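## Task

Press the blue bell's button fully down a single time and then let it rise completely and stay up briefly. A press that shifts or tips the bell may not earn credit but is still counted, and any second press fails. Touching another bell's button fails, and so does leaving any bell toppled or moved from its place. The result must hold without the robot supporting anything at the end.

## Robot and tools

Robot: two arms, left_arm and right_arm, each with seven joints and a parallel gripper. The bells sit loose on a table and must not be knocked off it, tipped or shoved aside. Ring only the named bell, exactly once, by pressing straight down on its button and then lifting away.

Frame: one shared world frame. Origin on the table surface midway between the arms, +z up, +x outward over the table, left_arm on the +y side. The names left and right are arm labels, not image sides. Printed hand positions may be slightly wrong, more so at long reach.

Tool execute_actions, argument actions: a list holding zero or one item. An empty list just reports the current state. An item {"rows": [...], "steps": n} is a motion: rows is 1 to 15 rows, steps is 1 to 15 (default 15), each step lasting 1/30 s; row k is applied on step k and the final row repeats if steps exceed rows. An item with only {"steps": n}, n up to 300, is a wait that returns once n steps have elapsed since the previous result (thinking time counts toward this). Optional pictures (true/false) chooses whether camera images come back; by default they do.

Each row is one flat list of 16 numbers covering both arms, even if one arm stays still: left_arm's 7 joint targets then its gripper opening, then right_arm's 7 joint targets then its opening. Joint numbers are absolute target angles in radians, in the same order and convention as the Joint positions line: waist (-6.283 to 6.283), shoulder (-2.059 to 2.094), upper arm roll (-6.283 to 6.283), elbow (-0.192 to 3.927), forearm roll (-6.283 to 6.283), wrist pitch (-1.693 to 3.142), wrist roll (-6.283 to 6.283). To keep an arm still, resend its current angles. Opening is an absolute command from -1 (closed) to +1 (fully open). A row that sets a target more than 0.010 rad beyond a range end, and beyond that joint's current angle, is refused entirely and nothing moves. True ends may differ by up to 0.010 rad; a target past the real end is clipped there and the result may say "joint sent to its limit" (possibly about an earlier, still running action). Absence of that line does not prove more travel is available.

Motion limits: joint targets move at most 3.14 rad/s with about 0.16 s to accelerate, and all joints of one arm are timed to arrive together. Each step the sent target stays within 0.623 rad of the measured angle, and if targets would move the gripper over 70 mm from where it is, they are scaled back. So large moves need several calls. Between calls the arms keep heading to the last row sent until they settle or a step is HELD.

Tool zoom_image: camera (one of cam_head_left, cam_head_right, cam_high, cam_low, cam_left_wrist, cam_right_wrist) and region [x0, y0, x1, y1] in pixels of that camera's last full 504x504 image, origin top-left, at most 504 by 504. Useful to confirm bell colours, button position and whether the button is up or down. Calibration data (K, distortion, T_world_to_cam) is supplied per camera and can be used to project world points into images; it may be off by a couple of degrees and millimetres.

Tool finished_scene: argument scene, the integer number of the current scene. Call it only once the ring is complete and the arm has backed off the button. Replying with no tool call ends everything.

Result lines: each arm's end_effector_position (m) and end_effector_quat_wxyz plus linear and angular velocities in the world frame. The position is the point between closed finger pads, roughly 2 cm behind the fingertips; fingers point along the gripper's +z and close along its y, and tips reach about 10 mm further when closed. Joint positions and Joint velocities give per-arm blocks of the seven joints (rad, rad/s) then finger gap (m; 0.084 open). grip_measured is the measured opening on the command scale. Joint torques are raw drive outputs with offsets and noise, nonzero even in free air. "joint command not followed" means the clearance check altered or blocked joint targets; HELD marks steps where a row was not sent.

Faults and things to avoid: if a joint's contact torque hits its load limit (waist 45, shoulder 45, upper arm roll 27, elbow 27, forearm roll 27, wrist pitch 18, wrist roll 18 N m), that arm stops, backs off, freezes for 10 s and drops the rest of the call. Holding loads heats motors; MOTOR HOT appears from 65 °C and at 80 °C an OVER-TEMPERATURE FAULT brakes the arm. Never let the arms collide or push on each other. Approach above the button, descend slowly in small steps, press just enough to bottom it out, then lift clear and wait briefly. Avoid fast or hard pushes, sliding contact with the bell body, and any touch on other bells. Quick, smooth, economical motion is preferred.

Each tool is called after "Emit:" as name(argument=value, ...) on one line, values as JSON.

## Session

Emit:
execute_actions(actions=[])

Scene clock: 0.00 s of 5100.00 s.
left_arm: end_effector_position=(+0.1234, +0.4467, +0.2198) grip_measured=+1.00 end_effector_quat_wxyz=(+0.023, +0.675, +0.735, +0.048) end_effector_velocity=(-0.000, -0.000, -0.000) end_effector_angular_velocity=(-0.001, +0.001, +0.003) | right_arm: end_effector_position=(+0.6207, -0.2146, +0.2882) grip_measured=+1.00 end_effector_quat_wxyz=(+0.435, +0.550, +0.702, +0.123) end_effector_velocity=(-0.000, -0.000, -0.000) end_effector_angular_velocity=(-0.002, +0.001, -0.000)
Joint positions: left_arm=[ 1.219 -1.203 -0.04   0.268 -0.113  1.394 -0.489  0.084] | right_arm=[ 0.018 -0.059  0.051  0.933 -1.289  0.468 -0.579  0.084]
Joint velocities: left_arm=[ 0.002  0.    -0.    -0.     0.     0.001 -0.001  0.   ] | right_arm=[-0.     0.    -0.    -0.001 -0.001  0.001 -0.    -0.   ]
Joint torques (N m, as the arm reports them, + toward a larger angle): no reading

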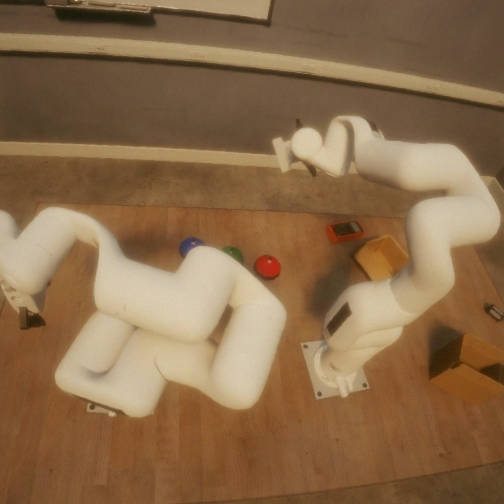

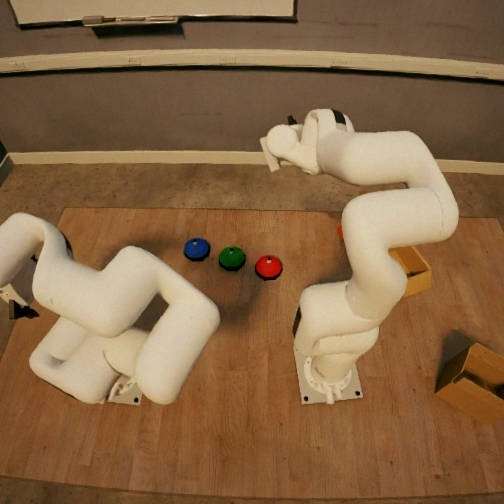

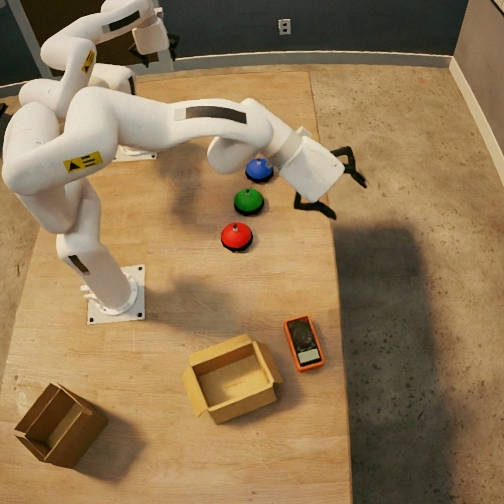

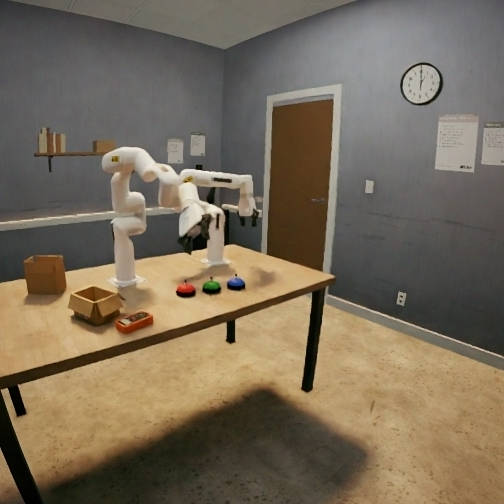

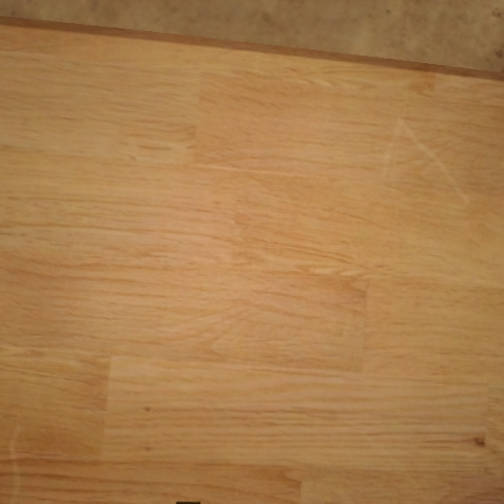

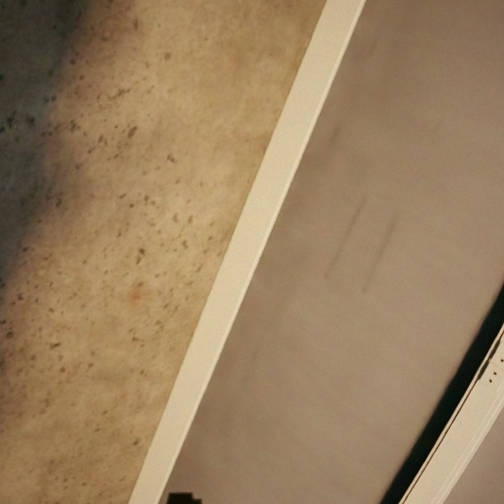

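Emit:
execute_actions(actions=[{"rows":[[-0.343,0.0,0,0.87,0,0.87,-0.489,-1,0.018,-0.059,0.051,0.933,-1.289,0.468,-0.579,1]],"steps":15}], pictures=false)

Emit:
execute_actions(actions=[{"steps":45}])

Scene clock: 14.83 s of 5100.00 s.
left_arm: end_effector_position=(+0.3125, +0.4767, +0.2905) grip_measured=-1.00 end_effector_quat_wxyz=(+0.008, +0.842, +0.526, +0.121) end_effector_velocity=(+0.438, -0.197, -0.133) end_effector_angular_velocity=(-0.124, +0.293, -1.261) | right_arm: end_effector_position=(+0.6206, -0.2145, +0.2880) grip_measured=+1.00 end_effector_quat_wxyz=(+0.435, +0.550, +0.703, +0.123) end_effector_velocity=(+0.001, -0.000, +0.000) end_effector_angular_velocity=(-0.001, -0.001, +0.000)
Joint positions: left_arm=[ 0.675 -0.66  -0.013  0.648 -0.042  1.065 -0.489  0.   ] | right_arm=[ 0.018 -0.059  0.051  0.933 -1.289  0.468 -0.579  0.084]
Joint velocities: left_arm=[-1.27   1.275  0.03   0.513  0.097 -0.451 -0.     0.   ] | right_arm=[ 0.     0.002 -0.     0.002 -0.003  0.     0.001  0.   ]
Joint torques (N m, as the arm reports them, + toward a larger angle): left_arm=[-0.62 -5.22 -0.93 10.57  0.37 -1.9   0.47] | right_arm=[ -0.28 -22.81  -0.05  17.66   0.16  -1.38  -0.87]
Steps of this call (steps 1 to 90: nothing new was sent; then 11.33 s passed at rest; steps 91 to 105: all 15 steps of this action). Readings (joint positions):
91: left_arm=[1.218 -1.202 -0.039 0.268 -0.113 1.393 -0.489] | right_arm=[0.018 -0.059 0.051 0.933 -1.289 0.468 -0.579]
92: left_arm=[1.208 -1.193 -0.039 0.276 -0.110 1.385 -0.489] | right_arm=[0.018 -0.059 0.051 0.933 -1.289 0.468 -0.579]
94: left_arm=[1.143 -1.127 -0.034 0.338 -0.098 1.329 -0.489] | right_arm=[0.018 -0.059 0.051 0.933 -1.289 0.468 -0.579]
98: left_arm=[0.980 -0.966 -0.025 0.478 -0.073 1.212 -0.489] | right_arm=[0.018 -0.059 0.051 0.933 -1.289 0.468 -0.579]
105: the state above

Scene clock: 16.33 s of 5100.00 s.
left_arm: end_effector_position=(+0.4304, +0.1145, +0.1470) grip_measured=-1.00 end_effector_quat_wxyz=(+0.000, +0.999, +0.047, +0.000) end_effector_velocity=(-0.000, -0.001, -0.000) end_effector_angular_velocity=(-0.000, +0.001, -0.003) | right_arm: end_effector_position=(+0.6206, -0.2145, +0.2880) grip_measured=+1.00 end_effector_quat_wxyz=(+0.435, +0.550, +0.703, +0.123) end_effector_velocity=(+0.000, -0.000, +0.001) end_effector_angular_velocity=(-0.001, -0.001, +0.000)
Joint positions: left_arm=[-0.343 -0.     0.     0.87   0.     0.87  -0.489  0.   ] | right_arm=[ 0.018 -0.059  0.051  0.933 -1.289  0.468 -0.579  0.084]
Joint velocities: left_arm=[-0.001  0.001 -0.001 -0.    -0.    -0.     0.001  0.   ] | right_arm=[-0.    -0.    -0.     0.001 -0.001  0.    -0.001  0.   ]
Joint torques (N m, as the arm reports them, + toward a larger angle): left_arm=[ -0.42 -15.06   0.08  11.15   0.4   -2.01   0.46] | right_arm=[ -0.28 -22.87  -0.03  17.49   0.15  -1.3   -0.84]
Steps of this call (steps 1 to 45: the robot went on to your last target). Readings (joint positions):
1: left_arm=[0.633 -0.618 -0.012 0.664 -0.039 1.051 -0.489] | right_arm=[0.018 -0.059 0.051 0.933 -1.289 0.468 -0.579]
2: left_arm=[0.592 -0.577 -0.012 0.678 -0.036 1.038 -0.489] | right_arm=[0.018 -0.059 0.051 0.933 -1.289 0.468 -0.579]
4: left_arm=[0.512 -0.499 -0.010 0.704 -0.031 1.016 -0.489] | right_arm=[0.018 -0.059 0.051 0.933 -1.289 0.468 -0.579]
8: left_arm=[0.352 -0.372 -0.008 0.744 -0.024 0.979 -0.489] | right_arm=[0.018 -0.059 0.051 0.933 -1.289 0.468 -0.579]
45: the state above
All arms were judged still, so your last target was given up. Only a new action makes them travel on or press farther. Fingers that are still opening or closing keep moving.
camera_calibration (this result's frames):
cam_left_wrist: T_world_to_cam=[[0.0912118, -0.995629, 0.0200667, 0.0994243], [-0.995824, -0.0912696, -0.00198386, 0.507463], [0.00380667, -0.019802, -0.999797, 0.279553], [0, 0, 0, 1]] pos_world=[0.495211, 0.150841, 0.278508]
cam_right_wrist: T_world_to_cam=[[0.655546, 0.372664, 0.656796, -0.484221], [0.0241664, -0.879657, 0.474994, -0.269653], [0.754769, -0.295508, -0.585661, -0.237321], [0, 0, 0, 1]] pos_world=[0.503068, -0.126881, 0.307129]

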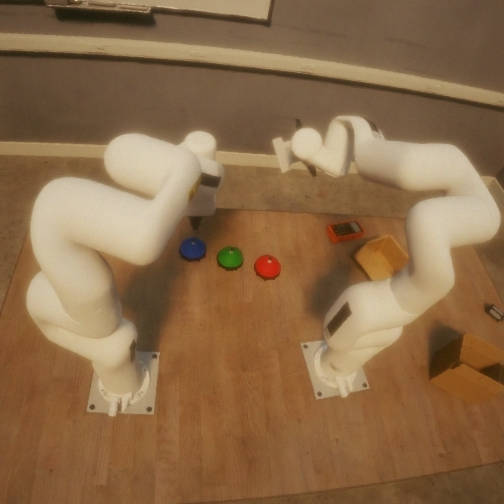

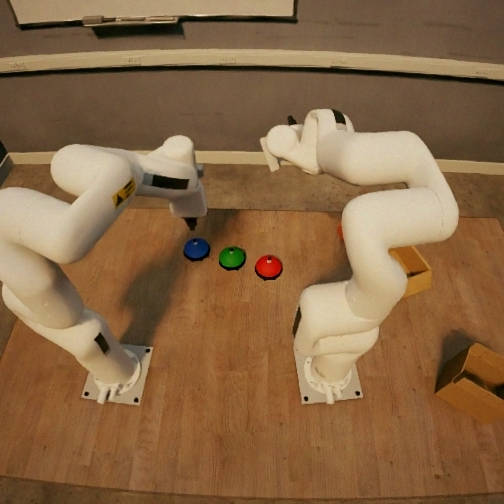

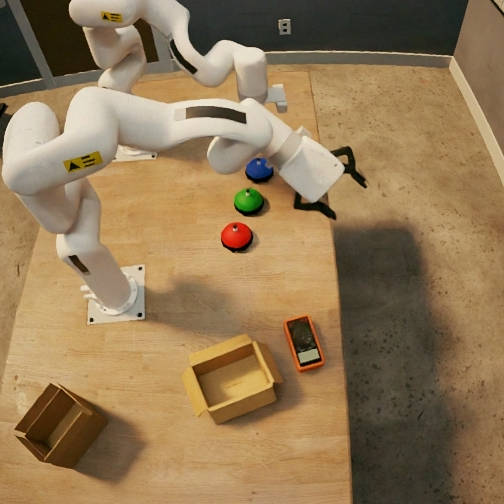

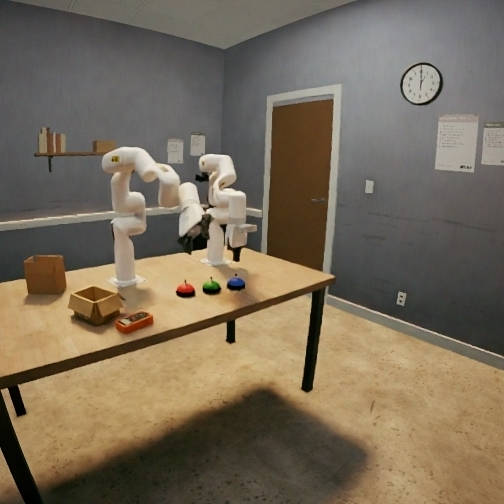

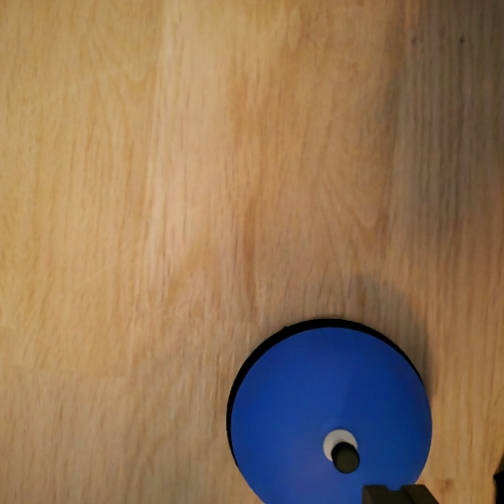

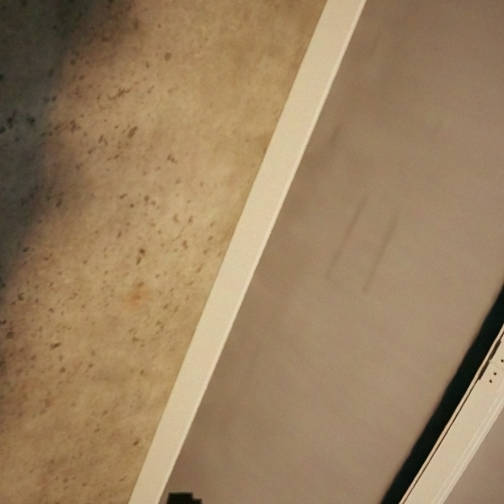

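Emit:
execute_actions(actions=[{"rows":[[-0.351,0.081,0,0.804,0,0.723,-0.489,-1,0.018,-0.059,0.051,0.933,-1.289,0.468,-0.579,1]],"steps":15}])

Scene clock: 22.00 s of 5100.00 s.
left_arm: end_effector_position=(+0.4265, +0.1122, +0.0987) grip_measured=-1.00 end_effector_quat_wxyz=(+0.001, +0.999, +0.043, +0.001) end_effector_velocity=(-0.009, +0.003, -0.010) end_effector_angular_velocity=(+0.011, +0.025, -0.001) | right_arm: end_effector_position=(+0.6206, -0.2145, +0.2880) grip_measured=+1.00 end_effector_quat_wxyz=(+0.435, +0.550, +0.703, +0.123) end_effector_velocity=(-0.000, +0.001, +0.001) end_effector_angular_velocity=(+0.002, -0.001, +0.001)
Joint positions: left_arm=[-0.351  0.08   0.     0.805  0.     0.723 -0.489  0.   ] | right_arm=[ 0.018 -0.059  0.051  0.933 -1.289  0.468 -0.579  0.084]
Joint velocities: left_arm=[-0.     0.009 -0.001 -0.015  0.     0.003  0.     0.   ] | right_arm=[-0.    -0.001  0.001 -0.     0.001 -0.001  0.001 -0.   ]
Joint torques (N m, as the arm reports them, + toward a larger angle): left_arm=[ -0.43 -15.64   0.08  10.44   0.39  -2.05   0.45] | right_arm=[ -0.04 -22.88  -0.12  17.65   0.18  -1.29  -0.82]
Steps of this call (steps 1 to 90: nothing new was sent; then 2.17 s passed at rest; steps 91 to 105: all 15 steps of this action). Readings (joint positions):
91: left_arm=[-0.343 0.000 0.000 0.870 -0.000 0.869 -0.489] | right_arm=[0.018 -0.059 0.051 0.933 -1.289 0.468 -0.579]
92: left_arm=[-0.344 0.004 0.000 0.867 0.000 0.857 -0.489] | right_arm=[0.018 -0.059 0.051 0.933 -1.289 0.468 -0.579]
94: left_arm=[-0.347 0.037 0.000 0.842 0.000 0.791 -0.489] | right_arm=[0.018 -0.059 0.051 0.933 -1.289 0.468 -0.579]
98: left_arm=[-0.351 0.086 -0.000 0.797 -0.000 0.728 -0.489] | right_arm=[0.018 -0.059 0.051 0.933 -1.289 0.468 -0.579]
105: the state above
camera_calibration (this result's frames):
cam_left_wrist: T_world_to_cam=[[0.0828909, -0.996335, 0.021095, 0.102013], [-0.996542, -0.0829918, -0.00394875, 0.502776], [0.00568499, -0.0206947, -0.99977, 0.230556], [0, 0, 0, 1]] pos_world=[0.491271, 0.148136, 0.230336]
cam_right_wrist: T_world_to_cam=[[0.655546, 0.372664, 0.656796, -0.484221], [0.0241664, -0.879657, 0.474994, -0.269653], [0.754769, -0.295508, -0.585661, -0.237321], [0, 0, 0, 1]] pos_world=[0.503068, -0.126881, 0.307129]

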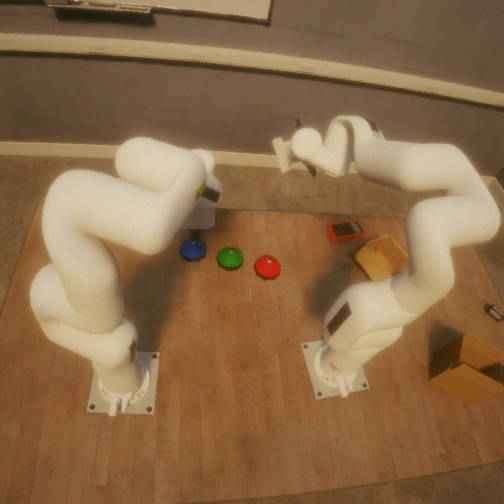

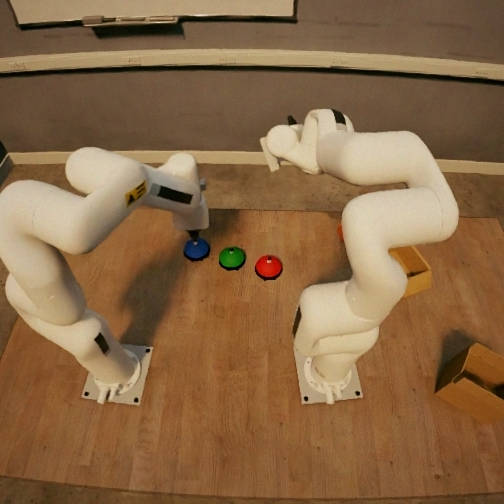

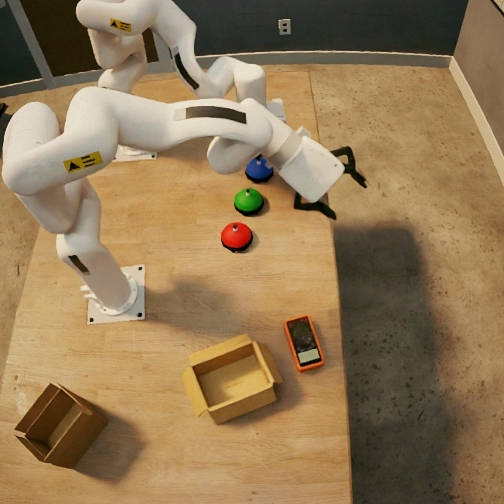

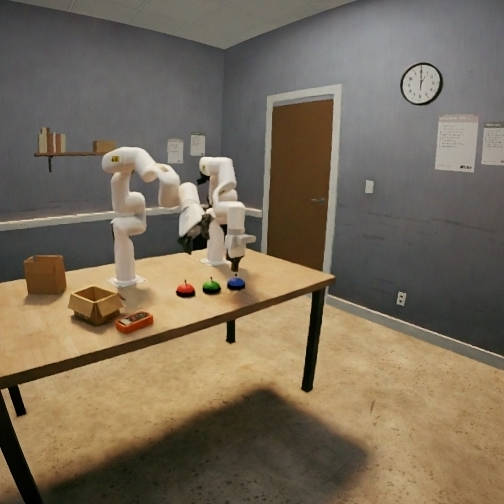

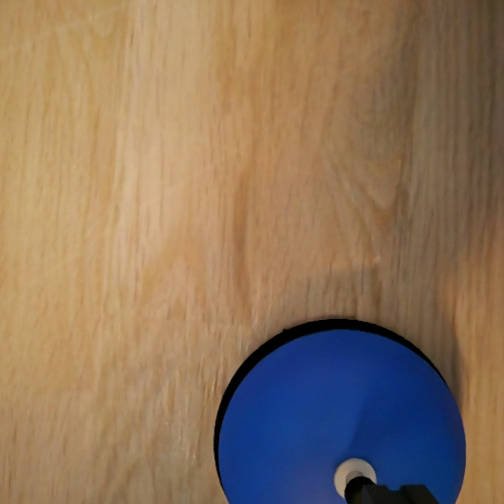

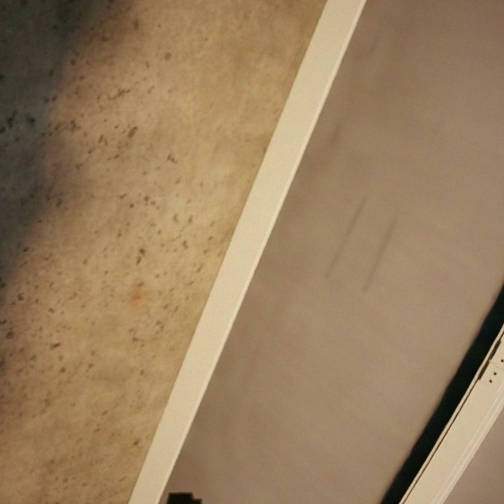

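Emit:
zoom_image(camera="cam_low", region=[190,230,280,300])

Emit:
zoom_image(camera="cam_head_right", region=[160,200,240,270])

Emit:
zoom_image(camera="cam_left_wrist", region=[300,404,480,504])

Region (190, 230, 280, 300) of cam_low's 504x504 image, scaled by 5.600, with more detail than that image has.

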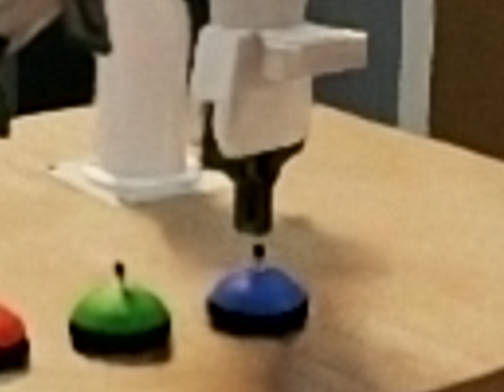

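Region (160, 200, 240, 270) of cam_head_right's 504x504 image, scaled by 6.300, with more detail than that image has; it fills the top 441 rows of this view, and the rest is white.

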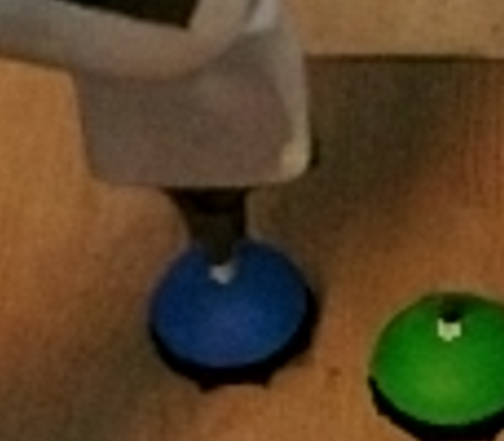

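Region (300, 404, 480, 504) of cam_left_wrist's 504x504 image, scaled by 2.800, with more detail than that image has.

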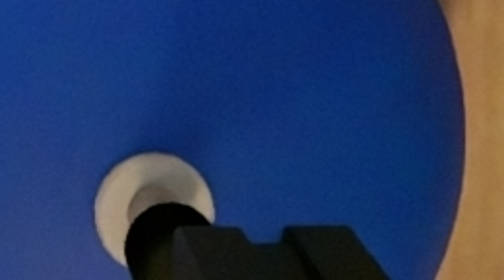

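Emit:
execute_actions(actions=[{"rows":[[-0.349,0.091,0,0.801,0,0.71,-0.489,-1,0.018,-0.059,0.051,0.933,-1.289,0.468,-0.579,1],[-0.349,0.091,0,0.801,0,0.71,-0.489,-1,0.018,-0.059,0.051,0.933,-1.289,0.468,-0.579,1],[-0.349,0.091,0,0.801,0,0.71,-0.489,-1,0.018,-0.059,0.051,0.933,-1.289,0.468,-0.579,1],[-0.349,0.101,0,0.798,0,0.697,-0.489,-1,0.018,-0.059,0.051,0.933,-1.289,0.468,-0.579,1],[-0.349,0.101,0,0.798,0,0.697,-0.489,-1,0.018,-0.059,0.051,0.933,-1.289,0.468,-0.579,1],[-0.349,0.101,0,0.798,0,0.697,-0.489,-1,0.018,-0.059,0.051,0.933,-1.289,0.468,-0.579,1],[-0.349,0.112,0,0.794,0,0.682,-0.489,-1,0.018,-0.059,0.051,0.933,-1.289,0.468,-0.579,1]],"steps":15}])

Emit:
zoom_image(camera="cam_low", region=[190,230,280,300])

Scene clock: 38.57 s of 5100.00 s.
left_arm: end_effector_position=(+0.4265, +0.1131, +0.0841) grip_measured=-1.00 end_effector_quat_wxyz=(+0.000, +0.999, +0.044, +0.000) end_effector_velocity=(+0.001, -0.001, +0.001) end_effector_angular_velocity=(-0.002, -0.004, -0.001) | right_arm: end_effector_position=(+0.6206, -0.2145, +0.2880) grip_measured=+1.00 end_effector_quat_wxyz=(+0.435, +0.550, +0.703, +0.123) end_effector_velocity=(+0.000, +0.000, +0.000) end_effector_angular_velocity=(+0.000, -0.001, +0.001)
Joint positions: left_arm=[-0.349  0.112 -0.     0.794  0.     0.682 -0.489  0.   ] | right_arm=[ 0.018 -0.059  0.051  0.933 -1.289  0.468 -0.579  0.084]
Joint velocities: left_arm=[-0.    -0.001 -0.     0.001  0.    -0.003  0.     0.   ] | right_arm=[-0.     0.     0.     0.001 -0.001 -0.001  0.001  0.   ]
Joint torques (N m, as the arm reports them, + toward a larger angle): left_arm=[ -0.5  -15.06   0.02   9.89   0.28  -1.99   0.45] | right_arm=[ -0.27 -22.76  -0.18  17.6    0.03  -1.39  -0.85]
Steps of this call (steps 1 to 15: the robot went on to your last target; steps 16 to 90: nothing new was sent; then 13.07 s passed at rest; steps 91 to 105: all 15 steps of this action). Readings (joint positions):
91: left_arm=[-0.351 0.081 -0.000 0.804 -0.000 0.722 -0.489] | right_arm=[0.018 -0.059 0.051 0.933 -1.289 0.468 -0.579]
92: left_arm=[-0.350 0.084 -0.000 0.804 0.000 0.718 -0.489] | right_arm=[0.018 -0.059 0.051 0.933 -1.289 0.468 -0.579]
94: left_arm=[-0.349 0.089 -0.000 0.802 0.000 0.712 -0.489] | right_arm=[0.018 -0.059 0.051 0.933 -1.289 0.468 -0.579]
98: left_arm=[-0.349 0.103 0.000 0.797 -0.000 0.694 -0.489] | right_arm=[0.018 -0.059 0.051 0.933 -1.289 0.468 -0.579]
105: the state above
camera_calibration (this result's frames):
cam_left_wrist: T_world_to_cam=[[0.0848181, -0.99619, 0.020279, 0.102436], [-0.996388, -0.0848837, -0.00239181, 0.50283], [0.00410406, -0.0200029, -0.999791, 0.21657], [0, 0, 0, 1]] pos_world=[0.491436, 0.14906, 0.21565]
cam_right_wrist: T_world_to_cam=[[0.655546, 0.372664, 0.656796, -0.484221], [0.0241665, -0.879657, 0.474994, -0.269653], [0.754769, -0.295508, -0.585661, -0.237321], [0, 0, 0, 1]] pos_world=[0.503068, -0.126881, 0.307129]

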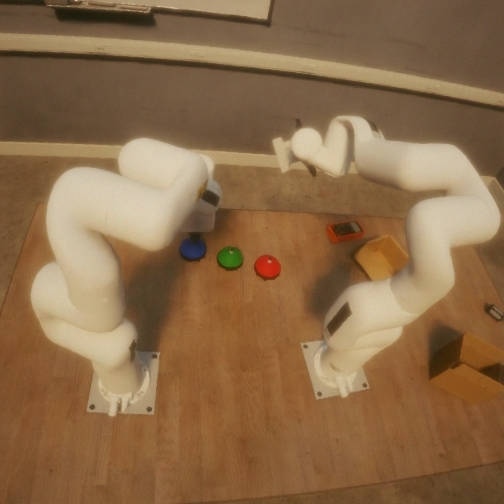

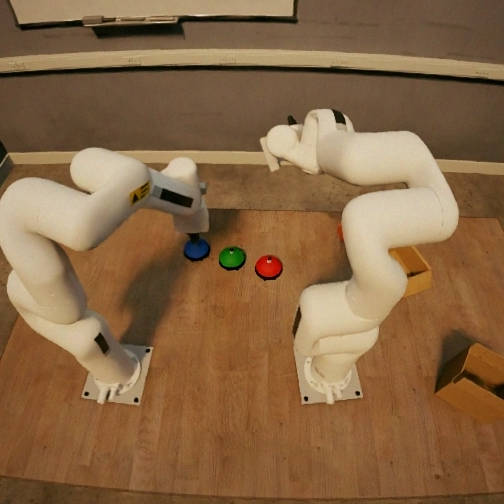

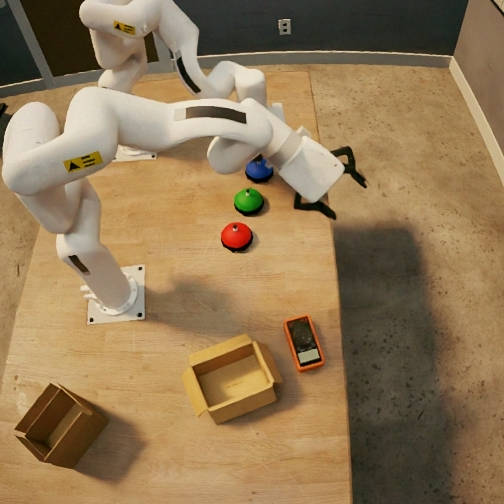

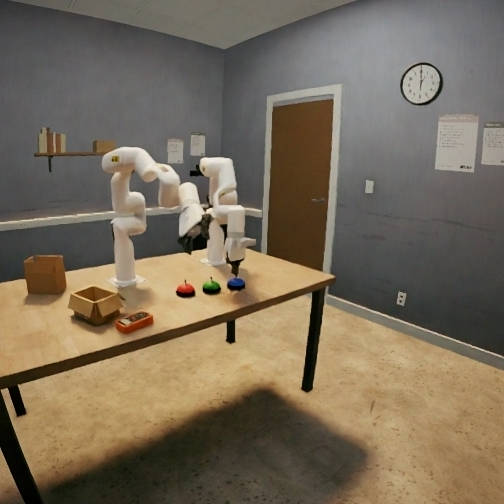

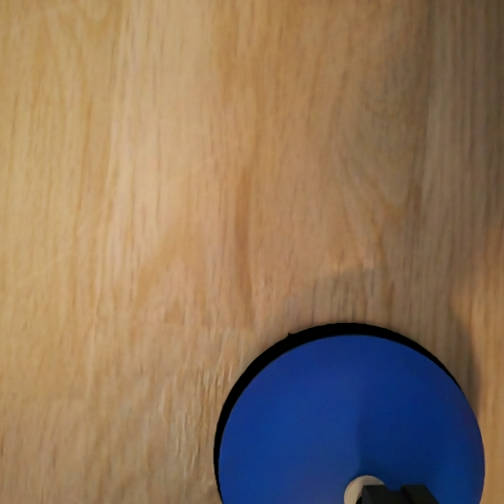

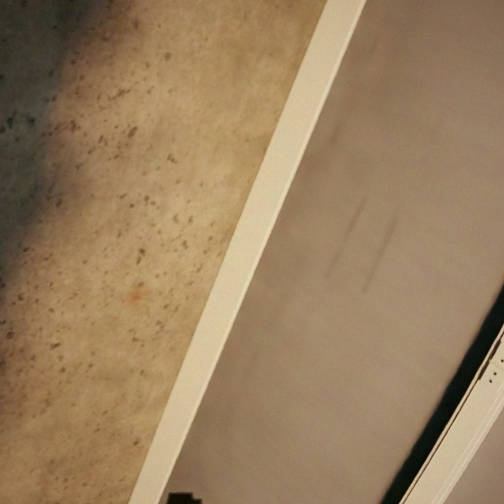

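Region (190, 230, 280, 300) of cam_low's 504x504 image, scaled by 5.600, with more detail than that image has.

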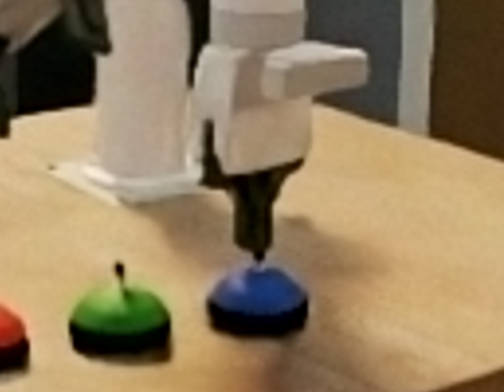

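Pressing with light force; go a bit further.

Emit:
execute_actions(actions=[{"rows":[[-0.349,0.117,0,0.792,0,0.675,-0.489,-1,0.018,-0.059,0.051,0.933,-1.289,0.468,-0.579,1],[-0.349,0.117,0,0.792,0,0.675,-0.489,-1,0.018,-0.059,0.051,0.933,-1.289,0.468,-0.579,1],[-0.349,0.117,0,0.792,0,0.675,-0.489,-1,0.018,-0.059,0.051,0.933,-1.289,0.468,-0.579,1],[-0.349,0.122,0,0.79,0,0.668,-0.489,-1,0.018,-0.059,0.051,0.933,-1.289,0.468,-0.579,1]],"steps":12}], pictures=false)

Scene clock: 43.13 s of 5100.00 s.
left_arm: end_effector_position=(+0.4276, +0.1127, +0.0811) grip_measured=-1.00 end_effector_quat_wxyz=(+0.001, +0.999, +0.044, +0.002) end_effector_velocity=(-0.001, +0.001, -0.002) end_effector_angular_velocity=(+0.000, +0.002, +0.001) | right_arm: end_effector_position=(+0.6206, -0.2145, +0.2880) grip_measured=+1.00 end_effector_quat_wxyz=(+0.435, +0.550, +0.703, +0.123) end_effector_velocity=(-0.000, +0.000, +0.000) end_effector_angular_velocity=(+0.000, -0.001, +0.001)
Joint positions: left_arm=[-0.349  0.119  0.     0.792  0.     0.668 -0.489  0.   ] | right_arm=[ 0.018 -0.059  0.051  0.933 -1.289  0.468 -0.579  0.084]
Joint velocities: left_arm=[ 0.001  0.003 -0.    -0.002 -0.001 -0.003  0.     0.   ] | right_arm=[ 0.    -0.001  0.    -0.    -0.    -0.001 -0.    -0.   ]
Joint torques (N m, as the arm reports them, + toward a larger angle): left_arm=[-0.46 -8.71 -0.12  6.21  0.37 -1.9   0.52] | right_arm=[ -0.25 -22.84   0.15  17.57   0.09  -1.32  -0.95]
Steps of this call (steps 1 to 15: the robot went on to your last target; steps 16 to 90: nothing new was sent; then 1.17 s passed at rest; steps 91 to 102: all 12 steps of this action). Readings (joint positions):
91: left_arm=[-0.349 0.112 -0.000 0.794 -0.000 0.682 -0.489] | right_arm=[0.018 -0.059 0.051 0.933 -1.289 0.468 -0.579]
92: left_arm=[-0.349 0.113 -0.000 0.793 0.000 0.680 -0.489] | right_arm=[0.018 -0.059 0.051 0.933 -1.289 0.468 -0.579]
94: left_arm=[-0.349 0.116 0.000 0.792 0.000 0.676 -0.489] | right_arm=[0.018 -0.059 0.051 0.933 -1.289 0.468 -0.579]
98: left_arm=[-0.349 0.119 0.000 0.793 0.000 0.669 -0.489] | right_arm=[0.018 -0.059 0.051 0.933 -1.289 0.468 -0.579]
102: the state above

Bottomed out.

Emit:
execute_actions(actions=[{"rows":[[-0.349,0.07,0,0.812,0,0.742,-0.489,-1,0.018,-0.059,0.051,0.933,-1.289,0.468,-0.579,1]],"steps":15}], pictures=false)

Emit:
execute_actions(actions=[{"steps":20}], pictures=false)

Emit:
finished_scene(scene=1)

Scene clock: 47.77 s of 5100.00 s.
left_arm: end_effector_position=(+0.4257, +0.1134, +0.1026) grip_measured=-1.00 end_effector_quat_wxyz=(-0.001, +0.999, +0.044, -0.002) end_effector_velocity=(+0.008, -0.004, +0.010) end_effector_angular_velocity=(-0.011, -0.026, -0.002) | right_arm: end_effector_position=(+0.6206, -0.2145, +0.2880) grip_measured=+1.00 end_effector_quat_wxyz=(+0.435, +0.550, +0.703, +0.123) end_effector_velocity=(+0.000, -0.000, +0.001) end_effector_angular_velocity=(-0.003, -0.002, +0.001)
Joint positions: left_arm=[-0.349  0.072 -0.     0.81  -0.     0.742 -0.489  0.   ] | right_arm=[ 0.018 -0.059  0.051  0.933 -1.289  0.468 -0.579  0.084]
Joint velocities: left_arm=[-0.001 -0.012 -0.     0.013  0.    -0.004  0.     0.   ] | right_arm=[-0.    -0.001 -0.     0.    -0.003  0.    -0.    -0.   ]
Joint torques (N m, as the arm reports them, + toward a larger angle): left_arm=[ -0.38 -15.22   0.05  10.32   0.4   -1.96   0.53] | right_arm=[ -0.31 -23.01  -0.06  17.67   0.08  -1.45  -0.84]
Steps of this call (steps 1 to 15: the robot went on to your last target; steps 16 to 90: nothing new was sent; then 1.13 s passed at rest; steps 91 to 105: all 15 steps of this action). Readings (joint positions):
91: left_arm=[-0.349 0.120 0.000 0.791 0.000 0.669 -0.489] | right_arm=[0.018 -0.059 0.051 0.933 -1.289 0.468 -0.579]
92: left_arm=[-0.349 0.116 -0.000 0.793 -0.000 0.680 -0.489] | right_arm=[0.018 -0.059 0.051 0.933 -1.289 0.468 -0.579]
94: left_arm=[-0.349 0.094 -0.000 0.794 -0.000 0.723 -0.489] | right_arm=[0.018 -0.059 0.051 0.933 -1.289 0.468 -0.579]
98: left_arm=[-0.349 0.075 -0.000 0.806 -0.000 0.742 -0.489] | right_arm=[0.018 -0.059 0.051 0.933 -1.289 0.468 -0.579]
105: the state above

Scene clock: 48.43 s of 5100.00 s.
left_arm: end_effector_position=(+0.4267, +0.1130, +0.1040) grip_measured=-1.00 end_effector_quat_wxyz=(-0.000, +0.999, +0.044, -0.000) end_effector_velocity=(-0.000, +0.000, +0.000) end_effector_angular_velocity=(+0.000, -0.000, +0.001) | right_arm: end_effector_position=(+0.6206, -0.2145, +0.2880) grip_measured=+1.00 end_effector_quat_wxyz=(+0.435, +0.550, +0.703, +0.123) end_effector_velocity=(-0.000, +0.000, +0.000) end_effector_angular_velocity=(-0.000, -0.000, +0.000)
Joint positions: left_arm=[-0.349  0.07  -0.     0.812 -0.     0.742 -0.489  0.   ] | right_arm=[ 0.018 -0.059  0.051  0.933 -1.289  0.468 -0.579  0.084]
Joint velocities: left_arm=[-0.    -0.    -0.    -0.     0.     0.    -0.001  0.   ] | right_arm=[ 0.    -0.     0.    -0.    -0.001  0.     0.001 -0.   ]
Joint torques (N m, as the arm reports them, + toward a larger angle): left_arm=[ -0.34 -15.41   0.02  10.5    0.41  -1.98   0.43] | right_arm=[ -0.33 -22.88  -0.14  17.6    0.04  -1.36  -0.85]
Steps of this call (steps 1 to 15: the robot went on to your last target; steps 16 to 20: nothing new was sent). Readings (joint positions):
1: left_arm=[-0.349 0.072 -0.000 0.811 -0.000 0.742 -0.489] | right_arm=[0.018 -0.059 0.051 0.933 -1.289 0.468 -0.579]
2: left_arm=[-0.349 0.071 -0.000 0.811 -0.000 0.742 -0.489] | right_arm=[0.018 -0.059 0.051 0.933 -1.289 0.468 -0.579]
4: left_arm=[-0.349 0.071 -0.000 0.811 -0.000 0.742 -0.489] | right_arm=[0.018 -0.059 0.051 0.933 -1.289 0.468 -0.579]
8: left_arm=[-0.349 0.070 -0.000 0.812 -0.000 0.742 -0.489] | right_arm=[0.018 -0.059 0.051 0.933 -1.289 0.468 -0.579]
20: the state above
All arms were judged still, so your last target was given up. Only a new action makes them travel on or press farther. Fingers that are still opening or closing keep moving.

The scene is finished: the task was done.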